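# Move the yellow open bin from shelf to table

## Task

Lift the yellow open bin off the shelf and stand it upright on an empty area of the table with all its parts still inside. Every other bin must stay upright on the shelf with its parts intact. At the end the bin must rest on its own, not held up by the robot, and nothing the robot is touching may sink more than about a fingernail's width once released.

## Robot and tools

Robot: two 7-joint Kinova Gen3 arms, left_arm and right_arm. Each has a parallel two-pad gripper that opens to 50 mm. The names are labels only and do not match image sides. Bases in the scene frame: left_arm at (+0.057, +0.336, 0), right_arm at (-0.015, -0.370, 0), each with a small yaw.

Scene frame: the origin is on the table surface midway between the arms, +z is up, +x points out over the table, and left_arm sits on the +y side. Result poses use this frame: position in metres plus quat_wxyz. Printed hand positions can be slightly off, more so at long reach.

Gripper frame: the fingers point along the gripper's +z and close along its x. end_effector_position is the point between the pads; the fingertips extend 17.5 mm past it. A pure rotation pivots about that point, which lies 25 mm toward the gripper's -y from the last joint axis.

The row: every motion call uses one row of 18 numbers, each in [-1, 1], even if only one arm should move. The first 9 are for left_arm: dx, dy, dz, rx, ry, rz, then gripper position, force_limit, speed. The next 9 are the same for right_arm. dx to rz are an offset, not a pose: they are measured in that gripper's own axes, from its measured pose when the action starts. 1.0 equals 0.6 m of travel or 180 degrees of turn. rx, ry, rz form one rotation vector. An optional 14 extra numbers (0 to 1) scale joint stiffness: left_arm's 7 joints, then right_arm's 7, in Joint positions order. They persist until changed.

Gripper numbers are commands, not offsets. position: +1 is fully open (50 mm), about -0.65 brings the pads together, and -1 grips until an object stops the fingers. force_limit per pad: -1 is about 20 N, 0 about 102 N, +1 about 185 N, and the real force may run up to about 17% higher. speed of the pad gap: -1 is 20 mm/s, 0 is 85, +1 is 150. A 0 is itself a command, so to leave a gripper unchanged, repeat its last three numbers.

execute_actions(actions): a list of actions. Each action is a list of up to 15 rows, and each row lasts one 1/30 s step. If there are fewer than 15 rows, the last row repeats to fill the action. Every row is measured from the action's starting pose, not from the row before it. In the first action of a call, the start is the last pose a result reported. Per step, the commanded pose is clipped to within 70 mm and 16 degrees of the measured pose. After an action the arm goes no further than its last clipped pose, so large moves need further actions. An empty list just returns the current state and images.

move(target, speed, blocking): target is one row as above, with offsets from the pose in the most recent result that shows one. The gripper numbers are sent at the start. Each gripper follows a straight path, and all paths finish together, within 0.5 to 10 s. speed is in m/s, from 0.002 to 0.5 (default 0.25); turning is capped at twice that value in rad/s. Paths ignore obstacles and the other arm, and a gripper may lag, drift or overshoot speed near full reach. Faster contact hits harder, and a target set deeper past the contact pushes harder. With blocking=false the result comes after 0.5 s while motion continues. Until a result shows the move has ended, other moves and action rows are refused, so use wait or stop. The move: line gives the ending: done, off_target, moving, held (a check blocked the last step) or fault. It also lists limits: paced means the pose was clipped; held means some steps were blocked, and the arm may speed up afterwards. Each gripper's distance from its pose is also reported.

wait(seconds): 0 to 10; the arms keep their last commands and any running move continues. stop(): brakes a running move, needing room to brake; the fingers keep going. zoom_image(camera, region): camera is cam_low, cam_left_wrist or cam_right_wrist (each image 504x504); region is [x0, y0, x1, y1] in pixels from the top-left corner, at most 504 by 504. read_manual(section): returns the licence text only ("licences"). finished_scene(scene): ends the scene with that number, 1 to 2, and cannot be undone.

Result lines: a state line per arm, Hand target lines (where the controller now drives each gripper), and "pose unreachable" when a clearance check altered or blocked a command. object_status: 0 moving, 1 stopped while opening, 2 stopped while closing (a real grip), 3 reached the set position or pads met (usually nothing held). Sending a new position resets it to 0 until the fingers settle. A new force_limit or speed only applies with a position change of at least 0.01; to grip more softly, open first. Opening in mm is about (250 - position_measured) x 0.202. Fingers re-close on their own if the grip weakens, except after a grip at force_limit -1. MOTOR HOT appears at 60 °C; at 75 °C an OVER-TEMPERATURE FAULT lets that arm sag. Reaching a joint load limit (49.1 N m for the first four joints, 30.9 N m for the wrist joints, including held weight) causes a torque fault that stops that arm for 10 s.

To keep an arm still, send the offset back to its wanted pose in the first call of a reply, then zeros afterwards. Elbows stop just before full extension. Expect occasional tugs on held parts and nudges to loose objects. Avoid: arm-to-arm contact or pressing, dropping or tipping the bin and spilling its parts, knocking other bins over or anything off the table, hard impacts or heavy pushing, and leaving the bin supported by the gripper when the scene ends.

Each tool is called after "Request:" as name([rows], argument=value, ...), one row to a line, values as JSON.

## Session

Request:
execute_actions(actions=[])

Scene clock: 0.00 s.
left_arm: end_effector_position=(+0.1322, +0.4346, +0.1973) position_measured=3 object_status=3 end_effector_quat_wxyz=(-0.578, +0.611, +0.459, +0.287) | right_arm: end_effector_position=(+0.4566, -0.4713, +0.2566) position_measured=3 object_status=3 end_effector_quat_wxyz=(-0.004, -0.499, +0.867, -0.002)
Joint positions: left_arm=[ 0.688  0.961  0.423  2.448 -0.615  1.414  3.089] | right_arm=[ 0.635  0.441 -0.628  1.454  0.268  1.336  4.087]
Joint velocities: left_arm=[-0.     0.    -0.001 -0.    -0.001 -0.     0.   ] | right_arm=[-0.001  0.001  0.     0.    -0.    -0.002 -0.   ]
Hand target (left_arm): +0.132, +0.435, +0.197; +0.578, -0.611, -0.459, -0.287
Hand target (right_arm): +0.457, -0.471, +0.257; -0.004, -0.499, +0.867, -0.002
Joint stiffness scale: left_arm=[1. 1. 1. 1. 1. 1. 1.] | right_arm=[1. 1. 1. 1. 1. 1. 1.]

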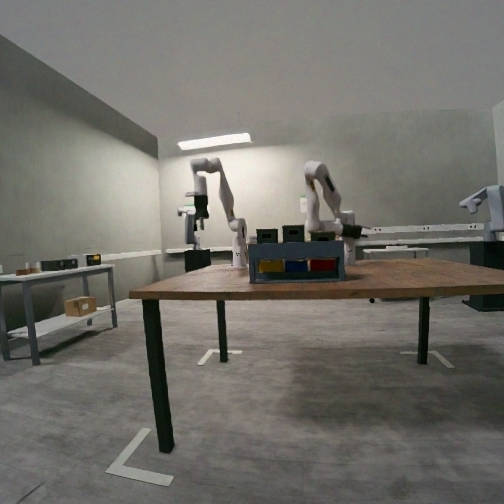

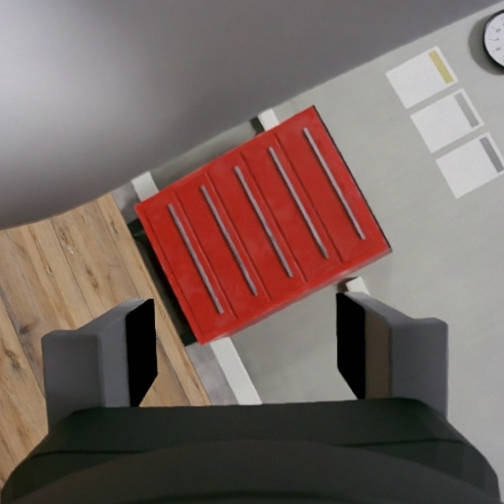

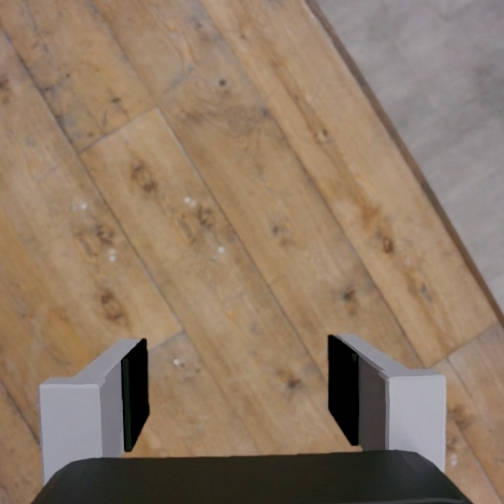

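Request:
zoom_image(camera="cam_low", region=[220, 200, 380, 300])

Region (220, 200, 380, 300) of cam_low's 504x504 image, scaled by 3.150, with more detail than that image has; it fills the top 315 rows of this view, and the rest is white.

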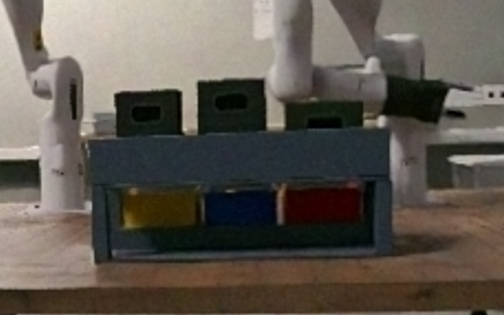

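Request:
move(target=[0,0,0,0,0,0,1,0,1, -0.588,0.1475,-0.333,0,0,0,1,0,1], speed=0.4)

Scene clock: 7.80 s.
left_arm: end_effector_position=(+0.1322, +0.4346, +0.1973) position_measured=3 object_status=3 end_effector_quat_wxyz=(-0.578, +0.611, +0.459, +0.287) | right_arm: end_effector_position=(+0.5623, -0.1210, +0.4551) position_measured=3 object_status=3 end_effector_quat_wxyz=(+0.102, -0.498, +0.861, -0.013)
Joint positions: left_arm=[ 0.688  0.961  0.423  2.448 -0.615  1.414  3.089] | right_arm=[-0.386  0.815 -0.579  0.04   0.584  2.088  3.701]
Joint velocities: left_arm=[-0.     0.001 -0.    -0.     0.001  0.001 -0.   ] | right_arm=[-0.007  0.003  0.007 -0.002  0.    -0.    -0.001]
Hand target (left_arm): +0.132, +0.435, +0.197; +0.578, -0.611, -0.459, -0.287
Hand target (right_arm): +0.560, -0.122, +0.454; +0.097, -0.500, +0.860, -0.014
Off the commanded pose (left_arm): 0.000 m, 0 deg.
Off the commanded pose (right_arm): 0.005 m, 12 deg.
Joint stiffness scale: left_arm=[1. 1. 1. 1. 1. 1. 1.] | right_arm=[1. 1. 1. 1. 1. 1. 1.]
joint sent to its limit (right arm) — the command would take joint 6 (wrist pitch) past its upper limit, so that joint was sent only as far as its limit.
move: off_target (right_arm); limits=paced
camera_calibration (this result's frames):
cam_left_wrist: T_world_to_cam=[[0.439469, 0.205808, 0.874363, -0.327241], [0.888084, 0.0465384, -0.45732, -0.0248559], [-0.134812, 0.977485, -0.162323, -0.203495], [0, 0, 0, 1]] pos_world=[0.138453, 0.267419, 0.241729]
cam_right_wrist: T_world_to_cam=[[-0.493256, -0.858926, -0.137637, 0.238257], [-0.856077, 0.507391, -0.0984184, 0.616668], [0.15437, 0.0692823, -0.985581, 0.530591], [0, 0, 0, 1]] pos_world=[0.56353, -0.145007, 0.616425]

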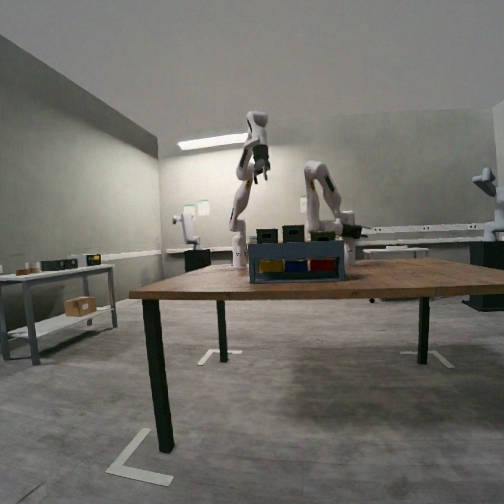

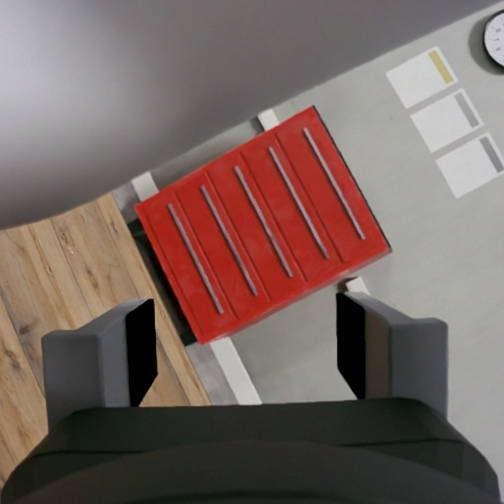

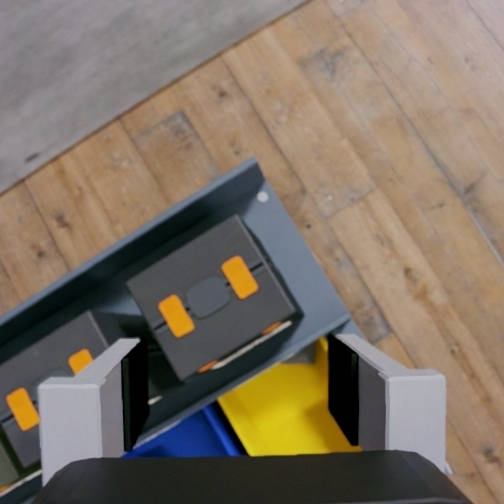

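Request:
move(target=[0,0,0,0,0,0,1,0,1, 0.071,0.2467,0.0585,-0.0087,0.0681,0.3325,1,0,1], speed=0.4)

Scene clock: 13.50 s.
left_arm: end_effector_position=(+0.1322, +0.4346, +0.1973) position_measured=3 object_status=3 end_effector_quat_wxyz=(-0.578, +0.611, +0.459, +0.287) | right_arm: end_effector_position=(+0.4227, -0.0832, +0.3950) position_measured=3 object_status=3 end_effector_quat_wxyz=(+0.000, -0.001, +1.000, -0.007)
Joint positions: left_arm=[ 0.688  0.961  0.423  2.448 -0.615  1.414  3.089] | right_arm=[-0.379  0.644 -0.611  0.642  0.386  1.933  2.305]
Joint velocities: left_arm=[-0.     0.001  0.     0.     0.001 -0.     0.   ] | right_arm=[ 0.005 -0.005 -0.001  0.003 -0.    -0.002 -0.001]
Hand target (left_arm): +0.132, +0.435, +0.197; +0.578, -0.611, -0.459, -0.287
Hand target (right_arm): +0.422, -0.080, +0.396; +0.000, -0.000, +1.000, +0.000
Off the commanded pose (left_arm): 0.000 m, 0 deg.
Off the commanded pose (right_arm): 0.003 m, 1 deg.
Joint stiffness scale: left_arm=[1. 1. 1. 1. 1. 1. 1.] | right_arm=[1. 1. 1. 1. 1. 1. 1.]
move: done
camera_calibration (this result's frames):
cam_left_wrist: T_world_to_cam=[[0.439469, 0.205808, 0.874363, -0.327241], [0.888084, 0.0465385, -0.45732, -0.0248559], [-0.134812, 0.977485, -0.162323, -0.203495], [0, 0, 0, 1]] pos_world=[0.138453, 0.267419, 0.241729]
cam_right_wrist: T_world_to_cam=[[-0.999679, 0.00428407, 0.0249543, 0.415317], [0.00458694, 0.999916, 0.0120925, 0.105598], [-0.0249004, 0.012203, -0.999615, 0.566839], [0, 0, 0, 1]] pos_world=[0.428814, -0.114286, 0.554981]

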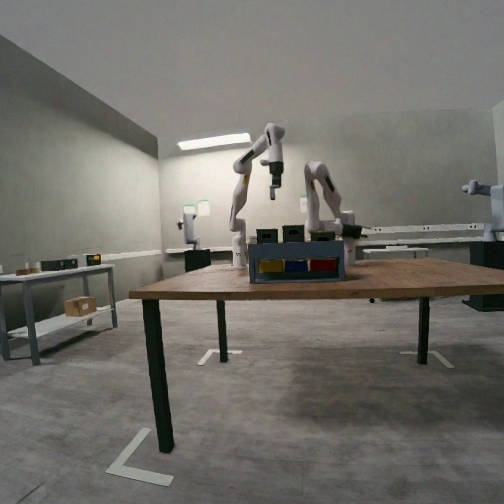

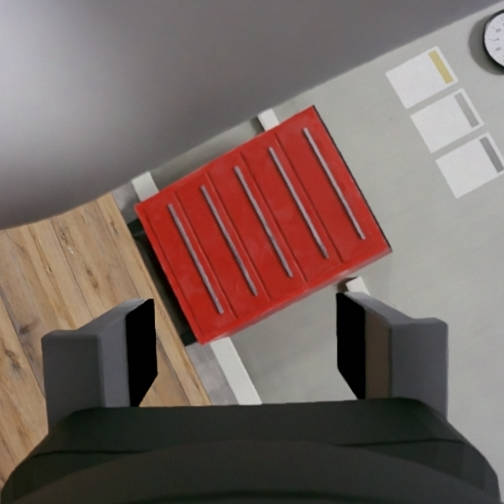

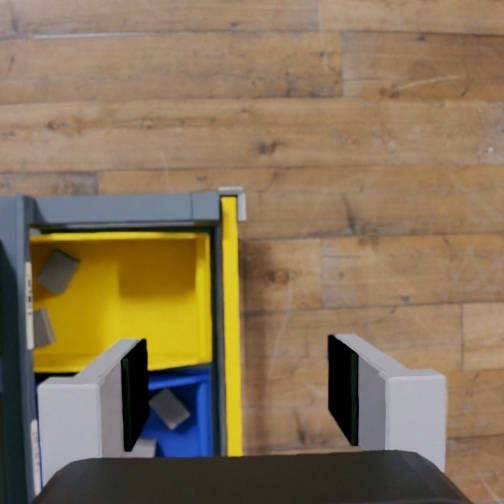

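Request:
move(target=[0,0,0,0,0,0,1,0,1, 0.338,0.005,0.458,0.385,-0.385,-0.385,1,0,1], speed=0.4)

Scene clock: 18.30 s.
left_arm: end_effector_position=(+0.1322, +0.4346, +0.1973) position_measured=3 object_status=3 end_effector_quat_wxyz=(-0.578, +0.611, +0.459, +0.287) | right_arm: end_effector_position=(+0.2189, -0.0863, +0.1195) position_measured=3 object_status=3 end_effector_quat_wxyz=(+0.488, -0.507, +0.500, -0.505)
Joint positions: left_arm=[ 0.688  0.961  0.423  2.448 -0.615  1.414  3.089] | right_arm=[-1.508  1.367 -0.448  2.164  1.279  1.912  1.147]
Joint velocities: left_arm=[-0.     0.    -0.     0.001 -0.002 -0.001  0.   ] | right_arm=[-0.017  0.009  0.011 -0.    -0.     0.002 -0.001]
Hand target (left_arm): +0.132, +0.435, +0.197; +0.578, -0.611, -0.459, -0.287
Hand target (right_arm): +0.219, -0.083, +0.120; +0.494, -0.506, +0.497, -0.502
Off the commanded pose (left_arm): 0.000 m, 0 deg.
Off the commanded pose (right_arm): 0.002 m, 1 deg.
Joint stiffness scale: left_arm=[1. 1. 1. 1. 1. 1. 1.] | right_arm=[1. 1. 1. 1. 1. 1. 1.]
move: done
camera_calibration (this result's frames):
cam_right_wrist: T_world_to_cam=[[-0.0355466, -0.999196, 0.018534, -0.0783924], [-0.0381576, -0.0171752, -0.999124, 0.155422], [0.998639, -0.0362227, -0.0375164, -0.0567608], [0, 0, 0, 1]] pos_world=[0.0598275, -0.077716, 0.154609]

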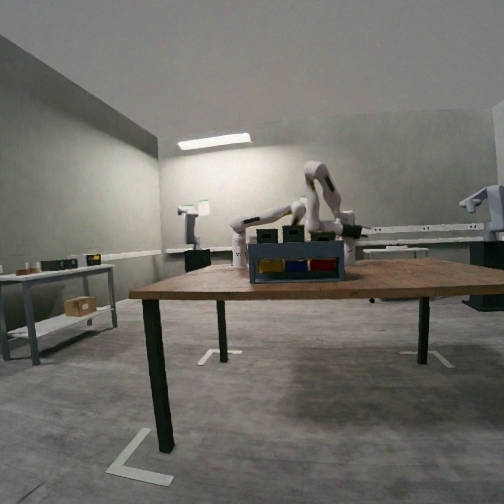

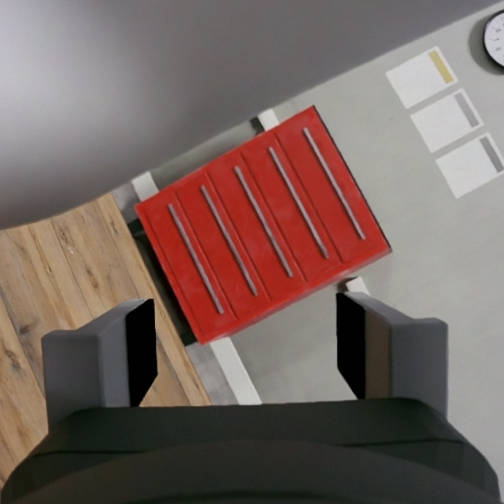

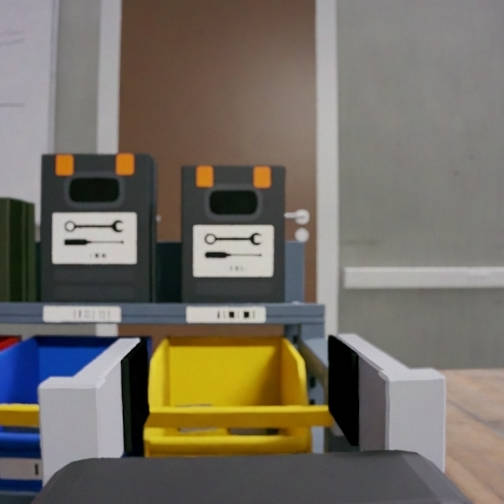

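Request:
move(target=[0,0,0,0,0,0,1,0,1, -0.01,0.099,0.235,0,0,0.5,1,0,1], speed=0.3)

Scene clock: 26.30 s.
left_arm: end_effector_position=(+0.1322, +0.4346, +0.1973) position_measured=3 object_status=3 end_effector_quat_wxyz=(-0.578, +0.611, +0.459, +0.287) | right_arm: end_effector_position=(+0.3575, -0.0842, +0.0618) position_measured=3 object_status=3 end_effector_quat_wxyz=(+0.704, -0.006, +0.710, -0.016)
Joint positions: left_arm=[ 0.688  0.961  0.423  2.448 -0.615  1.414  3.089] | right_arm=[-1.227  1.395 -0.229  2.064  1.701  1.836 -0.24 ]
Joint velocities: left_arm=[ 0.     0.    -0.     0.001 -0.001 -0.     0.   ] | right_arm=[ 0.007  0.001  0.001 -0.     0.003 -0.001  0.   ]
Hand target (left_arm): +0.132, +0.435, +0.197; +0.578, -0.611, -0.459, -0.287
Hand target (right_arm): +0.359, -0.083, +0.059; +0.702, -0.005, +0.712, -0.012
Off the commanded pose (left_arm): 0.000 m, 0 deg.
Off the commanded pose (right_arm): 0.004 m, 1 deg.
Joint stiffness scale: left_arm=[1. 1. 1. 1. 1. 1. 1.] | right_arm=[1. 1. 1. 1. 1. 1. 1.]
move: off_target (right_arm)
camera_calibration (this result's frames):
cam_left_wrist: T_world_to_cam=[[0.439469, 0.205808, 0.874363, -0.327241], [0.888084, 0.0465384, -0.457319, -0.024856], [-0.134812, 0.977485, -0.162323, -0.203495], [0, 0, 0, 1]] pos_world=[0.138453, 0.267419, 0.241729]
cam_right_wrist: T_world_to_cam=[[-0.0342029, -0.0253365, -0.999094, 0.0740625], [-0.0120549, 0.999616, -0.0249371, 0.119174], [0.999342, 0.011191, -0.0344953, -0.193707], [0, 0, 0, 1]] pos_world=[0.197549, -0.115084, 0.0702853]

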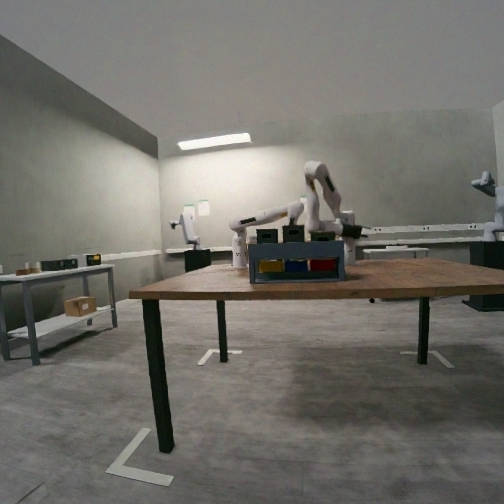

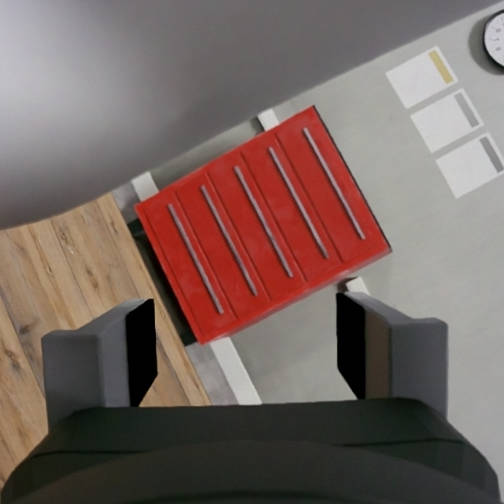

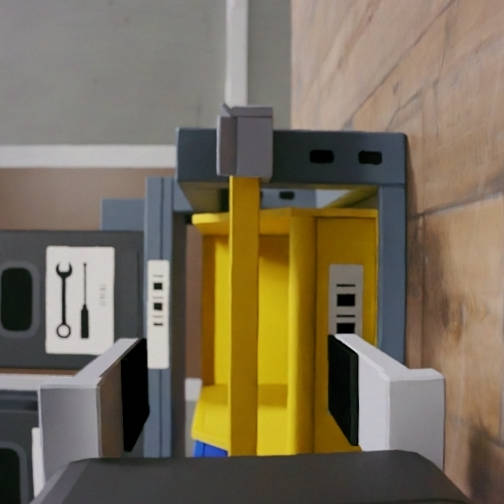

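Request:
move(target=[0,0,0,0,0,0,1,0,1, 0,0,0.125,0,0,0,1,0,1], speed=0.1)

Scene clock: 28.37 s.
left_arm: end_effector_position=(+0.1322, +0.4346, +0.1973) position_measured=3 object_status=3 end_effector_quat_wxyz=(-0.578, +0.611, +0.459, +0.287) | right_arm: end_effector_position=(+0.4299, -0.0869, +0.0623) position_measured=3 object_status=3 end_effector_quat_wxyz=(+0.705, -0.005, +0.709, -0.017)
Joint positions: left_arm=[ 0.688  0.961  0.423  2.448 -0.615  1.414  3.089] | right_arm=[-1.105  1.375 -0.119  2.021  1.876  1.757 -0.173]
Joint velocities: left_arm=[ 0.001  0.001  0.     0.    -0.002 -0.     0.   ] | right_arm=[ 0.008  0.    -0.    -0.     0.002 -0.     0.003]
Hand target (left_arm): +0.132, +0.435, +0.197; +0.578, -0.611, -0.459, -0.287
Hand target (right_arm): +0.432, -0.085, +0.061; +0.704, -0.007, +0.710, -0.016
Off the commanded pose (left_arm): 0.000 m, 0 deg.
Off the commanded pose (right_arm): 0.003 m, 0 deg.
Joint stiffness scale: left_arm=[1. 1. 1. 1. 1. 1. 1.] | right_arm=[1. 1. 1. 1. 1. 1. 1.]
move: done
camera_calibration (this result's frames):
cam_left_wrist: T_world_to_cam=[[0.439469, 0.205808, 0.874363, -0.327241], [0.888084, 0.0465384, -0.45732, -0.0248559], [-0.134812, 0.977485, -0.162323, -0.203495], [0, 0, 0, 1]] pos_world=[0.138453, 0.267419, 0.241729]
cam_right_wrist: T_world_to_cam=[[-0.0301752, -0.024961, -0.999233, 0.0752452], [-0.00927135, 0.999652, -0.0246915, 0.121454], [0.999502, 0.00851917, -0.0303961, -0.266546], [0, 0, 0, 1]] pos_world=[0.26981, -0.117263, 0.0700844]

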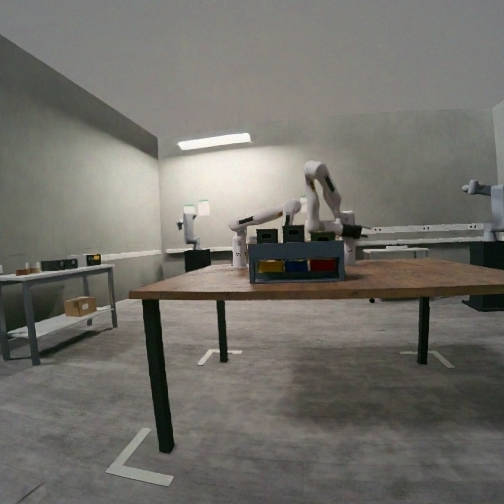

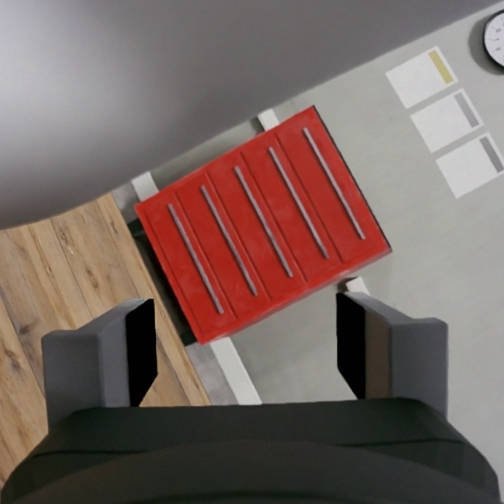

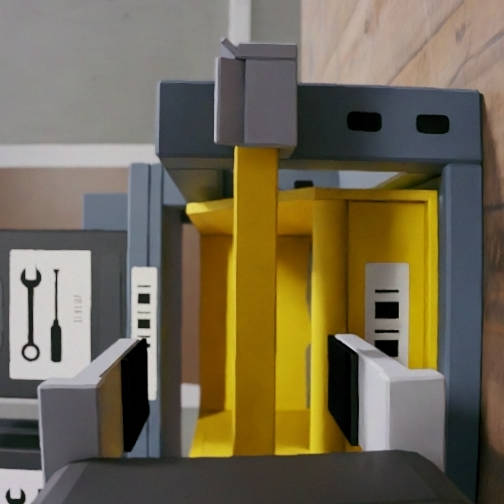

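Request:
execute_actions([
  [[0,0,0,0,0,0,1,0,1, 0,0,0,0,0,0,0.2,0,1]],
])

Request:
move(target=[0,0,0,0,0,0,1,0,1, 0.005,0,0.035,0,0,0,0.2,0,1], speed=0.06)

Scene clock: 29.67 s.
left_arm: end_effector_position=(+0.1322, +0.4346, +0.1973) position_measured=3 object_status=3 end_effector_quat_wxyz=(-0.578, +0.611, +0.459, +0.287) | right_arm: end_effector_position=(+0.4301, -0.0872, +0.0623) position_measured=123 object_status=3 end_effector_quat_wxyz=(+0.705, -0.005, +0.709, -0.017)
Joint positions: left_arm=[ 0.688  0.961  0.423  2.448 -0.615  1.414  3.089] | right_arm=[-1.104  1.375 -0.119  2.021  1.876  1.757 -0.173]
Joint velocities: left_arm=[-0.     0.    -0.     0.    -0.001  0.    -0.   ] | right_arm=[-0.     0.     0.001  0.    -0.    -0.001  0.001]
Hand target (left_arm): +0.132, +0.435, +0.197; +0.578, -0.611, -0.459, -0.287
Hand target (right_arm): +0.430, -0.087, +0.062; +0.705, -0.005, +0.709, -0.017
Off the commanded pose (left_arm): 0.000 m, 0 deg.
Off the commanded pose (right_arm): 0.000 m, 0 deg.
Joint stiffness scale: left_arm=[1. 1. 1. 1. 1. 1. 1.] | right_arm=[1. 1. 1. 1. 1. 1. 1.]
camera_calibration (this result's frames):
cam_left_wrist: T_world_to_cam=[[0.439469, 0.205808, 0.874363, -0.327241], [0.888084, 0.0465384, -0.45732, -0.0248559], [-0.134812, 0.977485, -0.162323, -0.203495], [0, 0, 0, 1]] pos_world=[0.138453, 0.267419, 0.241729]
cam_right_wrist: T_world_to_cam=[[-0.0301942, -0.0249579, -0.999232, 0.0752566], [-0.00848289, 0.999659, -0.0247123, 0.121461], [0.999508, 0.00773021, -0.0303956, -0.266891], [0, 0, 0, 1]] pos_world=[0.270062, -0.117478, 0.0700881]

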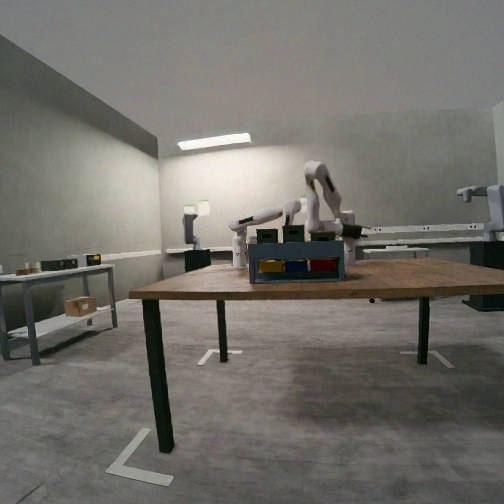

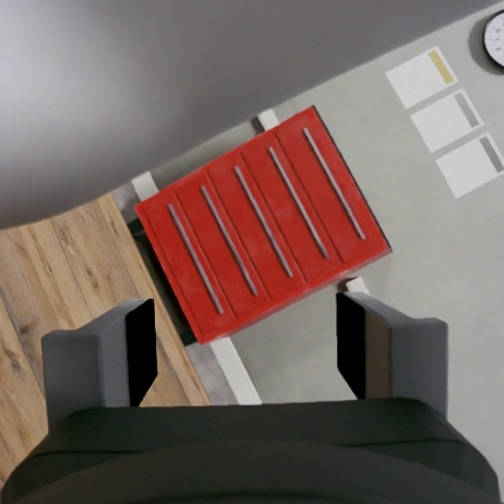

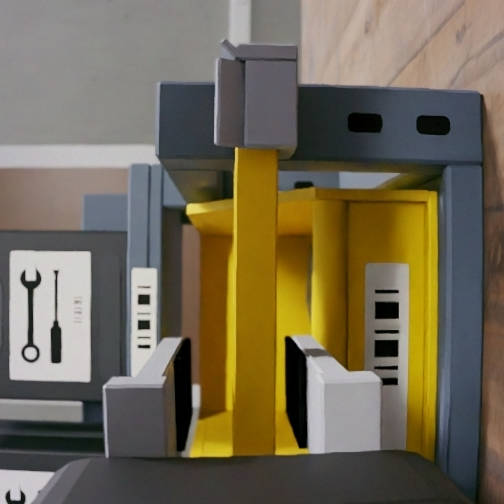

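Scene clock: 30.47 s.
left_arm: end_effector_position=(+0.1322, +0.4346, +0.1973) position_measured=3 object_status=3 end_effector_quat_wxyz=(-0.578, +0.611, +0.459, +0.287) | right_arm: end_effector_position=(+0.4490, -0.0883, +0.0622) position_measured=123 object_status=3 end_effector_quat_wxyz=(+0.708, -0.002, +0.706, -0.016)
Joint positions: left_arm=[ 0.688  0.961  0.423  2.448 -0.615  1.414  3.089] | right_arm=[-1.071  1.375 -0.095  1.998  1.917  1.741 -0.157]
Joint velocities: left_arm=[ 0.  0.  0.  0.  0. -0.  0.] | right_arm=[ 0.007  0.    -0.    -0.001  0.003  0.     0.003]
Hand target (left_arm): +0.132, +0.435, +0.197; +0.578, -0.611, -0.459, -0.287
Hand target (right_arm): +0.451, -0.088, +0.059; +0.705, -0.005, +0.709, -0.017
Off the commanded pose (left_arm): 0.000 m, 0 deg.
Off the commanded pose (right_arm): 0.004 m, 1 deg.
Joint stiffness scale: left_arm=[1. 1. 1. 1. 1. 1. 1.] | right_arm=[1. 1. 1. 1. 1. 1. 1.]
move: off_target (right_arm)
camera_calibration (this result's frames):
cam_left_wrist: T_world_to_cam=[[0.439469, 0.205808, 0.874363, -0.327241], [0.888084, 0.0465387, -0.457319, -0.024856], [-0.134812, 0.977485, -0.162323, -0.203495], [0, 0, 0, 1]] pos_world=[0.138453, 0.267419, 0.241729]
cam_right_wrist: T_world_to_cam=[[-0.0237068, -0.0201843, -0.999515, 0.0732184], [-0.00495953, 0.999786, -0.0200722, 0.120891], [0.999707, 0.00448127, -0.0238019, -0.286544], [0, 0, 0, 1]] pos_world=[0.288796, -0.118103, 0.0687891]

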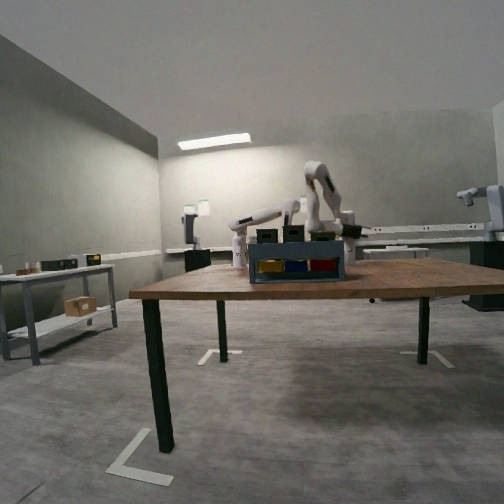

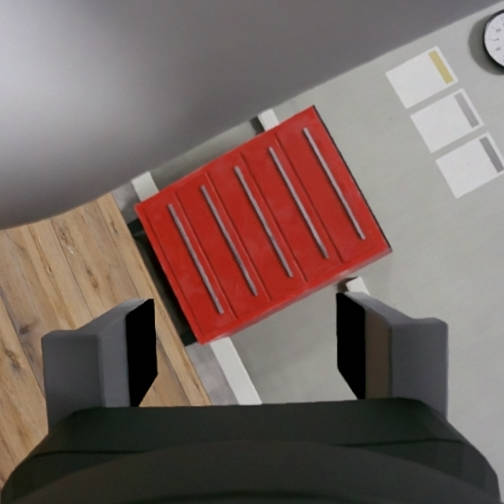

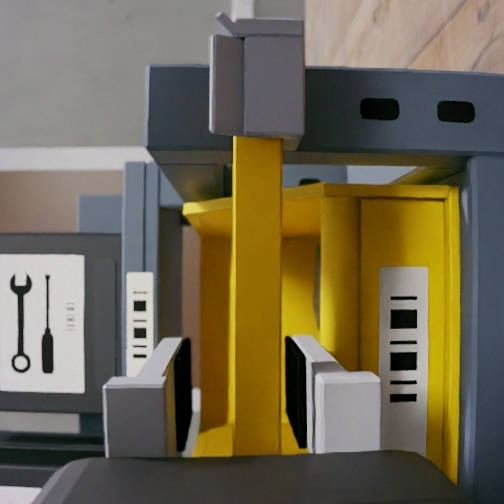

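Grip and lift.

Request:
execute_actions([
  [[0,0,0,0,0,0,1,0,1, 0,0,0,0,0,0,-1,0,1]],
])

Request:
move(target=[0,0,0,0,0,0,1,0,1, -0.1,0,0,0,0,0,-1,0,1], speed=0.08)

Scene clock: 32.20 s.
left_arm: end_effector_position=(+0.1322, +0.4346, +0.1973) position_measured=3 object_status=3 end_effector_quat_wxyz=(-0.578, +0.611, +0.459, +0.287) | right_arm: end_effector_position=(+0.4494, -0.0884, +0.0626) position_measured=221 object_status=2 end_effector_quat_wxyz=(+0.708, -0.001, +0.706, -0.015)
Joint positions: left_arm=[ 0.688  0.961  0.423  2.448 -0.615  1.414  3.089] | right_arm=[-1.07   1.374 -0.095  1.998  1.917  1.741 -0.16 ]
Joint velocities: left_arm=[ 0.     0.     0.    -0.001  0.002  0.     0.   ] | right_arm=[ 0.001  0.     0.001 -0.     0.001  0.001  0.   ]
Hand target (left_arm): +0.132, +0.435, +0.197; +0.578, -0.611, -0.459, -0.287
Hand target (right_arm): +0.449, -0.088, +0.062; +0.708, -0.002, +0.706, -0.016
Off the commanded pose (left_arm): 0.000 m, 0 deg.
Off the commanded pose (right_arm): 0.001 m, 0 deg.
Joint stiffness scale: left_arm=[1. 1. 1. 1. 1. 1. 1.] | right_arm=[1. 1. 1. 1. 1. 1. 1.]
camera_calibration (this result's frames):
cam_left_wrist: T_world_to_cam=[[0.439469, 0.205808, 0.874363, -0.327241], [0.888084, 0.0465384, -0.45732, -0.0248559], [-0.134812, 0.977485, -0.162323, -0.203495], [0, 0, 0, 1]] pos_world=[0.138453, 0.267419, 0.241729]
cam_right_wrist: T_world_to_cam=[[-0.0231488, -0.0164471, -0.999597, 0.0737992], [-0.00414233, 0.999858, -0.0163555, 0.120415], [0.999723, 0.00376205, -0.0232137, -0.287047], [0, 0, 0, 1]] pos_world=[0.289175, -0.118104, 0.0690754]

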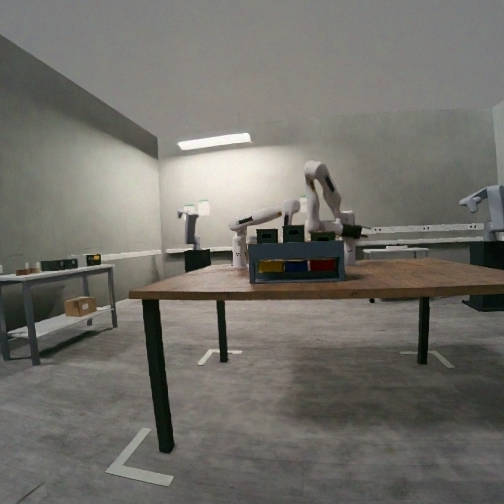

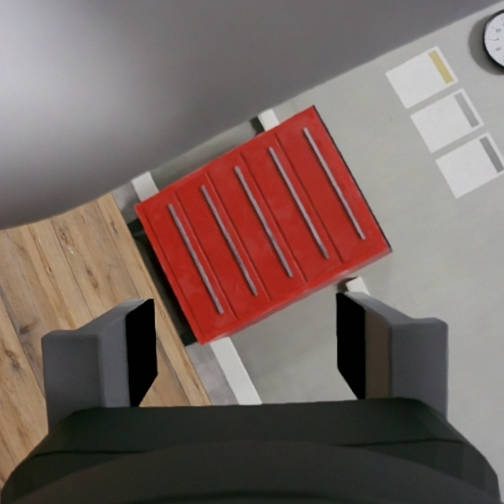

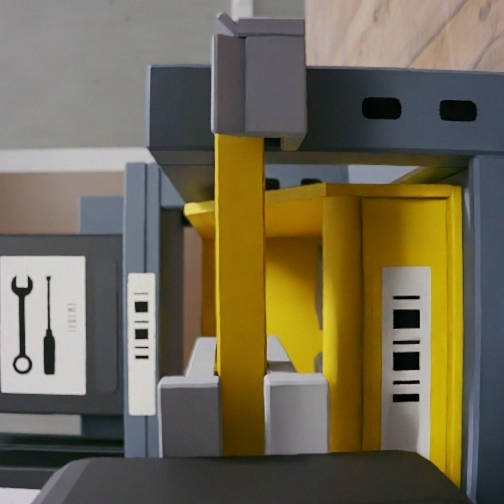

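Scene clock: 33.40 s.
left_arm: end_effector_position=(+0.1322, +0.4346, +0.1973) position_measured=3 object_status=3 end_effector_quat_wxyz=(-0.578, +0.611, +0.459, +0.287) | right_arm: end_effector_position=(+0.4495, -0.0846, +0.1250) position_measured=221 object_status=2 end_effector_quat_wxyz=(+0.712, -0.002, +0.702, -0.011)
Joint positions: left_arm=[ 0.688  0.961  0.423  2.448 -0.615  1.414  3.089] | right_arm=[-1.068  1.219 -0.104  2.092  1.917  1.735 -0.106]
Joint velocities: left_arm=[ 0.    -0.001 -0.     0.    -0.     0.    -0.   ] | right_arm=[ 0.004 -0.005 -0.002  0.     0.    -0.     0.002]
Hand target (left_arm): +0.132, +0.435, +0.197; +0.578, -0.611, -0.459, -0.287
Hand target (right_arm): +0.449, -0.087, +0.123; +0.708, -0.001, +0.706, -0.015
Off the commanded pose (left_arm): 0.000 m, 0 deg.
Off the commanded pose (right_arm): 0.003 m, 1 deg.
Joint stiffness scale: left_arm=[1. 1. 1. 1. 1. 1. 1.] | right_arm=[1. 1. 1. 1. 1. 1. 1.]
move: done
camera_calibration (this result's frames):
cam_left_wrist: T_world_to_cam=[[0.439469, 0.205808, 0.874363, -0.327241], [0.888084, 0.0465385, -0.457319, -0.024856], [-0.134812, 0.977485, -0.162323, -0.203495], [0, 0, 0, 1]] pos_world=[0.138453, 0.267419, 0.241729]
cam_right_wrist: T_world_to_cam=[[-0.011738, -0.0123144, -0.999855, 0.131445], [-0.0121145, 0.999853, -0.0121721, 0.120623], [0.999858, 0.0119699, -0.0118854, -0.286477], [0, 0, 0, 1]] pos_world=[0.28944, -0.115558, 0.129489]

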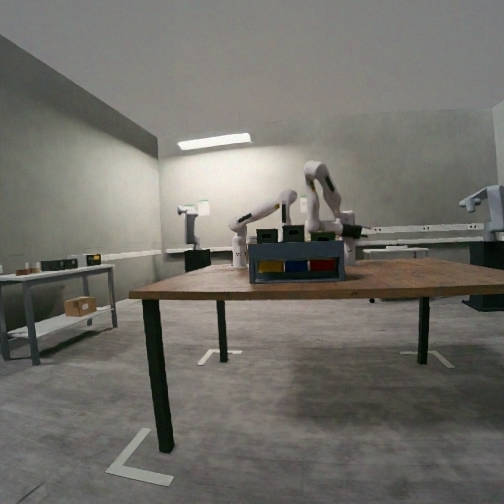

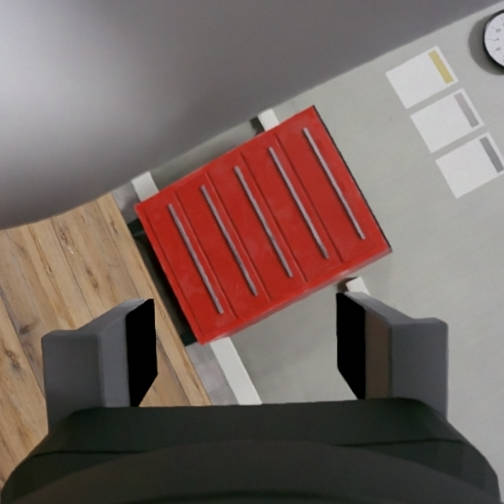

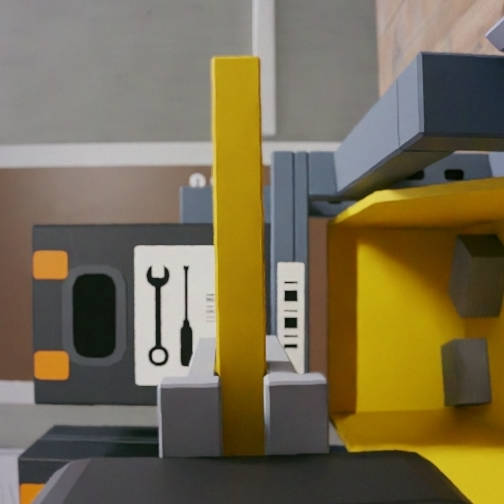

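Request:
move(target=[0,0,0,0,0,0,1,0,1, 0.183,0,-0.417,0,0.25,0,-1,0,1], speed=0.25)

Request:
execute_actions([
  [[0,0,0,0,0,0,1,0,1, 0,0,0,0,0,0,1,0,1]],
])

Scene clock: 36.40 s.
left_arm: end_effector_position=(+0.1322, +0.4346, +0.1973) position_measured=3 object_status=3 end_effector_quat_wxyz=(-0.578, +0.611, +0.459, +0.287) | right_arm: end_effector_position=(+0.2091, -0.0790, +0.0189) position_measured=221 object_status=2 end_effector_quat_wxyz=(+0.404, +0.003, +0.915, -0.004)
Joint positions: left_arm=[ 0.688  0.961  0.423  2.448 -0.615  1.414  3.089] | right_arm=[-1.094  1.008 -0.725  2.262  1.52   1.426 -0.022]
Joint velocities: left_arm=[-0.     0.    -0.001  0.    -0.001  0.001 -0.   ] | right_arm=[ 0.025 -0.003 -0.022  0.    -0.    -0.     0.004]
Hand target (left_arm): +0.132, +0.435, +0.197; +0.578, -0.611, -0.459, -0.287
Hand target (right_arm): +0.201, -0.082, +0.011; +0.390, +0.001, +0.921, -0.009
Off the commanded pose (left_arm): 0.000 m, 0 deg.
Off the commanded pose (right_arm): 0.012 m, 2 deg.
Joint stiffness scale: left_arm=[1. 1. 1. 1. 1. 1. 1.] | right_arm=[1. 1. 1. 1. 1. 1. 1.]
move: off_target (right_arm)
camera_calibration (this result's frames):
cam_left_wrist: T_world_to_cam=[[0.439469, 0.205808, 0.874363, -0.327241], [0.888084, 0.0465384, -0.457319, -0.024856], [-0.134812, 0.977485, -0.162323, -0.203495], [0, 0, 0, 1]] pos_world=[0.138453, 0.267419, 0.241728]
cam_right_wrist: T_world_to_cam=[[-0.692848, 0.00896371, -0.721028, 0.161462], [-0.00502894, 0.999838, 0.0172622, 0.108776], [0.721066, 0.0155861, -0.692691, 0.0240199], [0, 0, 0, 1]] pos_world=[0.095096, -0.11058, 0.131179]

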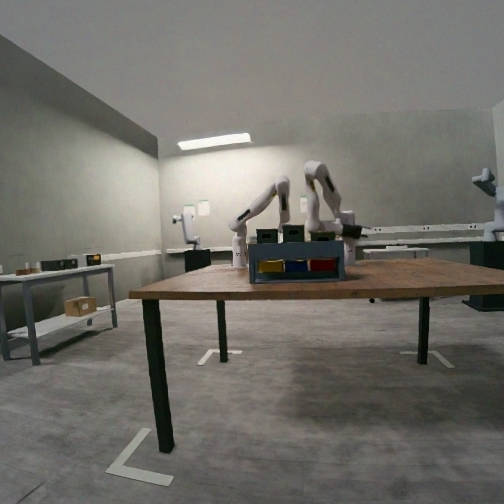

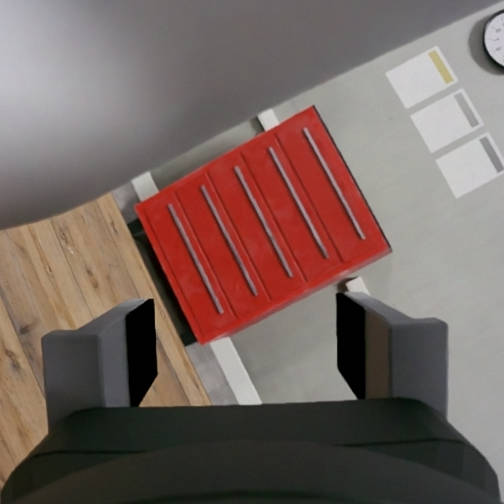

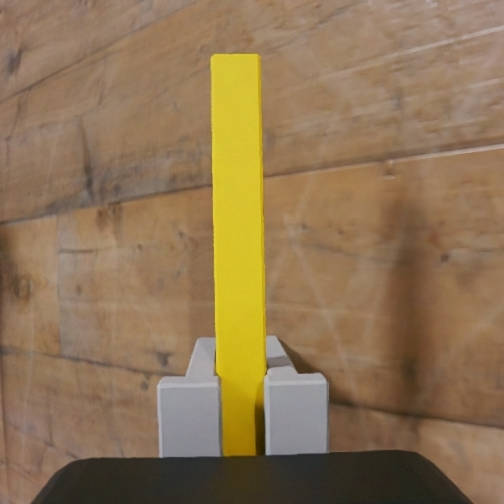

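Scene clock: 36.90 s.
left_arm: end_effector_position=(+0.1322, +0.4346, +0.1973) position_measured=3 object_status=3 end_effector_quat_wxyz=(-0.578, +0.611, +0.459, +0.287) | right_arm: end_effector_position=(+0.2217, -0.0793, +0.0350) position_measured=3 object_status=0 end_effector_quat_wxyz=(+0.426, +0.008, +0.905, -0.001)
Joint positions: left_arm=[ 0.688  0.961  0.423  2.448 -0.615  1.414  3.089] | right_arm=[-1.082  0.997 -0.734  2.265  1.517  1.477 -0.022]
Joint velocities: left_arm=[ 0.     0.     0.    -0.    -0.     0.001  0.   ] | right_arm=[ 0.026  0.007 -0.032 -0.    -0.     0.022  0.   ]
Hand target (left_arm): +0.132, +0.435, +0.197; +0.578, -0.611, -0.459, -0.287
Hand target (right_arm): +0.209, -0.079, +0.020; +0.404, +0.004, +0.915, -0.004
Off the commanded pose (left_arm): 0.000 m, 0 deg.
Off the commanded pose (right_arm): 0.020 m, 3 deg.
Joint stiffness scale: left_arm=[1. 1. 1. 1. 1. 1. 1.] | right_arm=[1. 1. 1. 1. 1. 1. 1.]
camera_calibration (this result's frames):
cam_left_wrist: T_world_to_cam=[[0.439469, 0.205808, 0.874363, -0.327241], [0.888084, 0.0465384, -0.457319, -0.024856], [-0.134812, 0.977485, -0.162323, -0.203495], [0, 0, 0, 1]] pos_world=[0.138453, 0.267419, 0.241728]
cam_right_wrist: T_world_to_cam=[[-0.656795, 0.0195097, -0.753817, 0.175805], [0.000608146, 0.999679, 0.025343, 0.10741], [0.754069, 0.0161867, -0.656595, 0.0175908], [0, 0, 0, 1]] pos_world=[0.102138, -0.11109, 0.141353]

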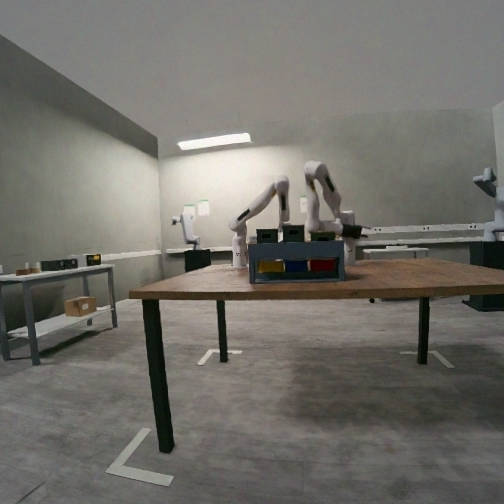

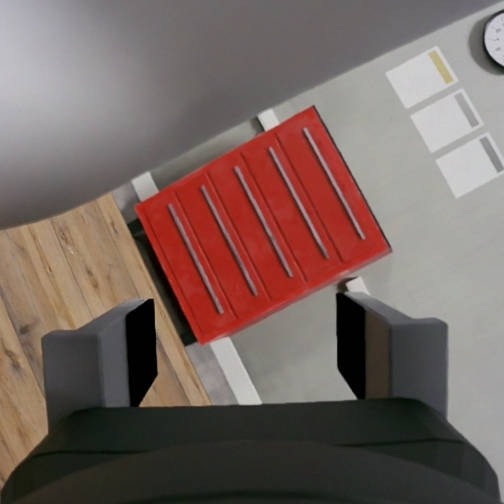

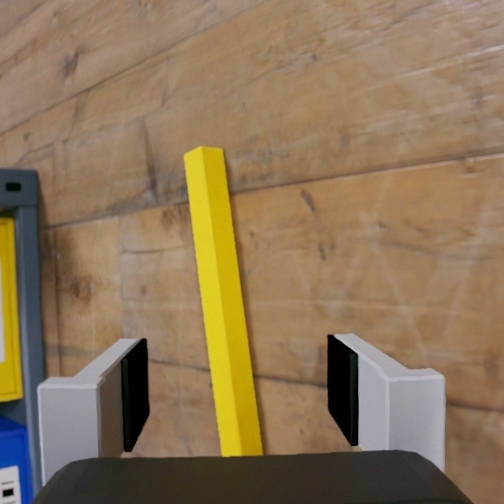

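Request:
move(target=[0,0,0,0,0,0,1,0,1, -0.367,0.012,0.206,0,0.28,0,1,0,1], speed=0.4)

Scene clock: 40.90 s.
left_arm: end_effector_position=(+0.1322, +0.4346, +0.1973) position_measured=3 object_status=3 end_effector_quat_wxyz=(-0.578, +0.611, +0.459, +0.287) | right_arm: end_effector_position=(+0.4620, -0.0790, +0.1279) position_measured=3 object_status=3 end_effector_quat_wxyz=(+0.009, +0.011, +1.000, +0.005)
Joint positions: left_arm=[ 0.688  0.961  0.423  2.448 -0.615  1.414  3.089] | right_arm=[-0.098  0.895 -0.926  1.264  0.713  1.293  2.021]
Joint velocities: left_arm=[-0.001 -0.    -0.     0.    -0.001 -0.001 -0.   ] | right_arm=[-0.002  0.007 -0.    -0.002  0.     0.002  0.001]
Hand target (left_arm): +0.132, +0.435, +0.197; +0.578, -0.611, -0.459, -0.287
Hand target (right_arm): +0.458, -0.078, +0.127; +0.003, +0.008, +1.000, +0.004
Off the commanded pose (left_arm): 0.000 m, 0 deg.
Off the commanded pose (right_arm): 0.006 m, 1 deg.
Joint stiffness scale: left_arm=[1. 1. 1. 1. 1. 1. 1.] | right_arm=[1. 1. 1. 1. 1. 1. 1.]
move: off_target (right_arm); limits=paced
camera_calibration (this result's frames):
cam_left_wrist: T_world_to_cam=[[0.439469, 0.205808, 0.874363, -0.327241], [0.888084, 0.0465389, -0.457319, -0.0248561], [-0.134812, 0.977485, -0.162323, -0.203495], [0, 0, 0, 1]] pos_world=[0.138453, 0.267419, 0.241729]
cam_right_wrist: T_world_to_cam=[[-0.999584, 0.027728, 0.00799859, 0.465166], [0.027997, 0.998969, 0.0357412, 0.0905354], [-0.00699931, 0.0359502, -0.999329, 0.294352], [0, 0, 0, 1]] pos_world=[0.464498, -0.113922, 0.287198]

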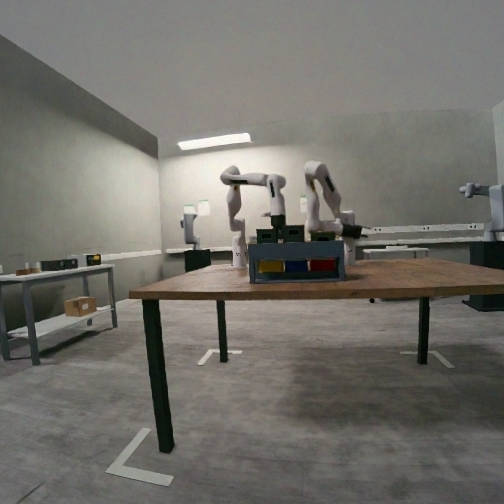

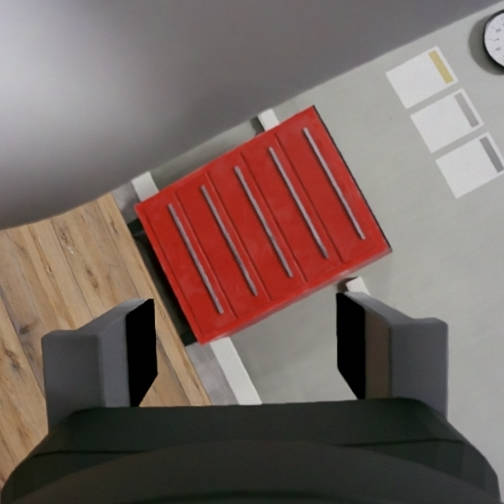

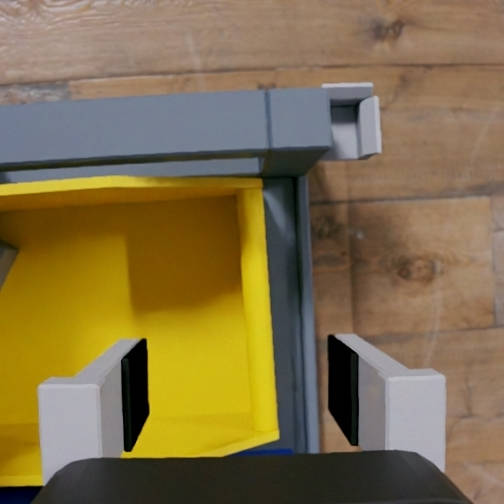

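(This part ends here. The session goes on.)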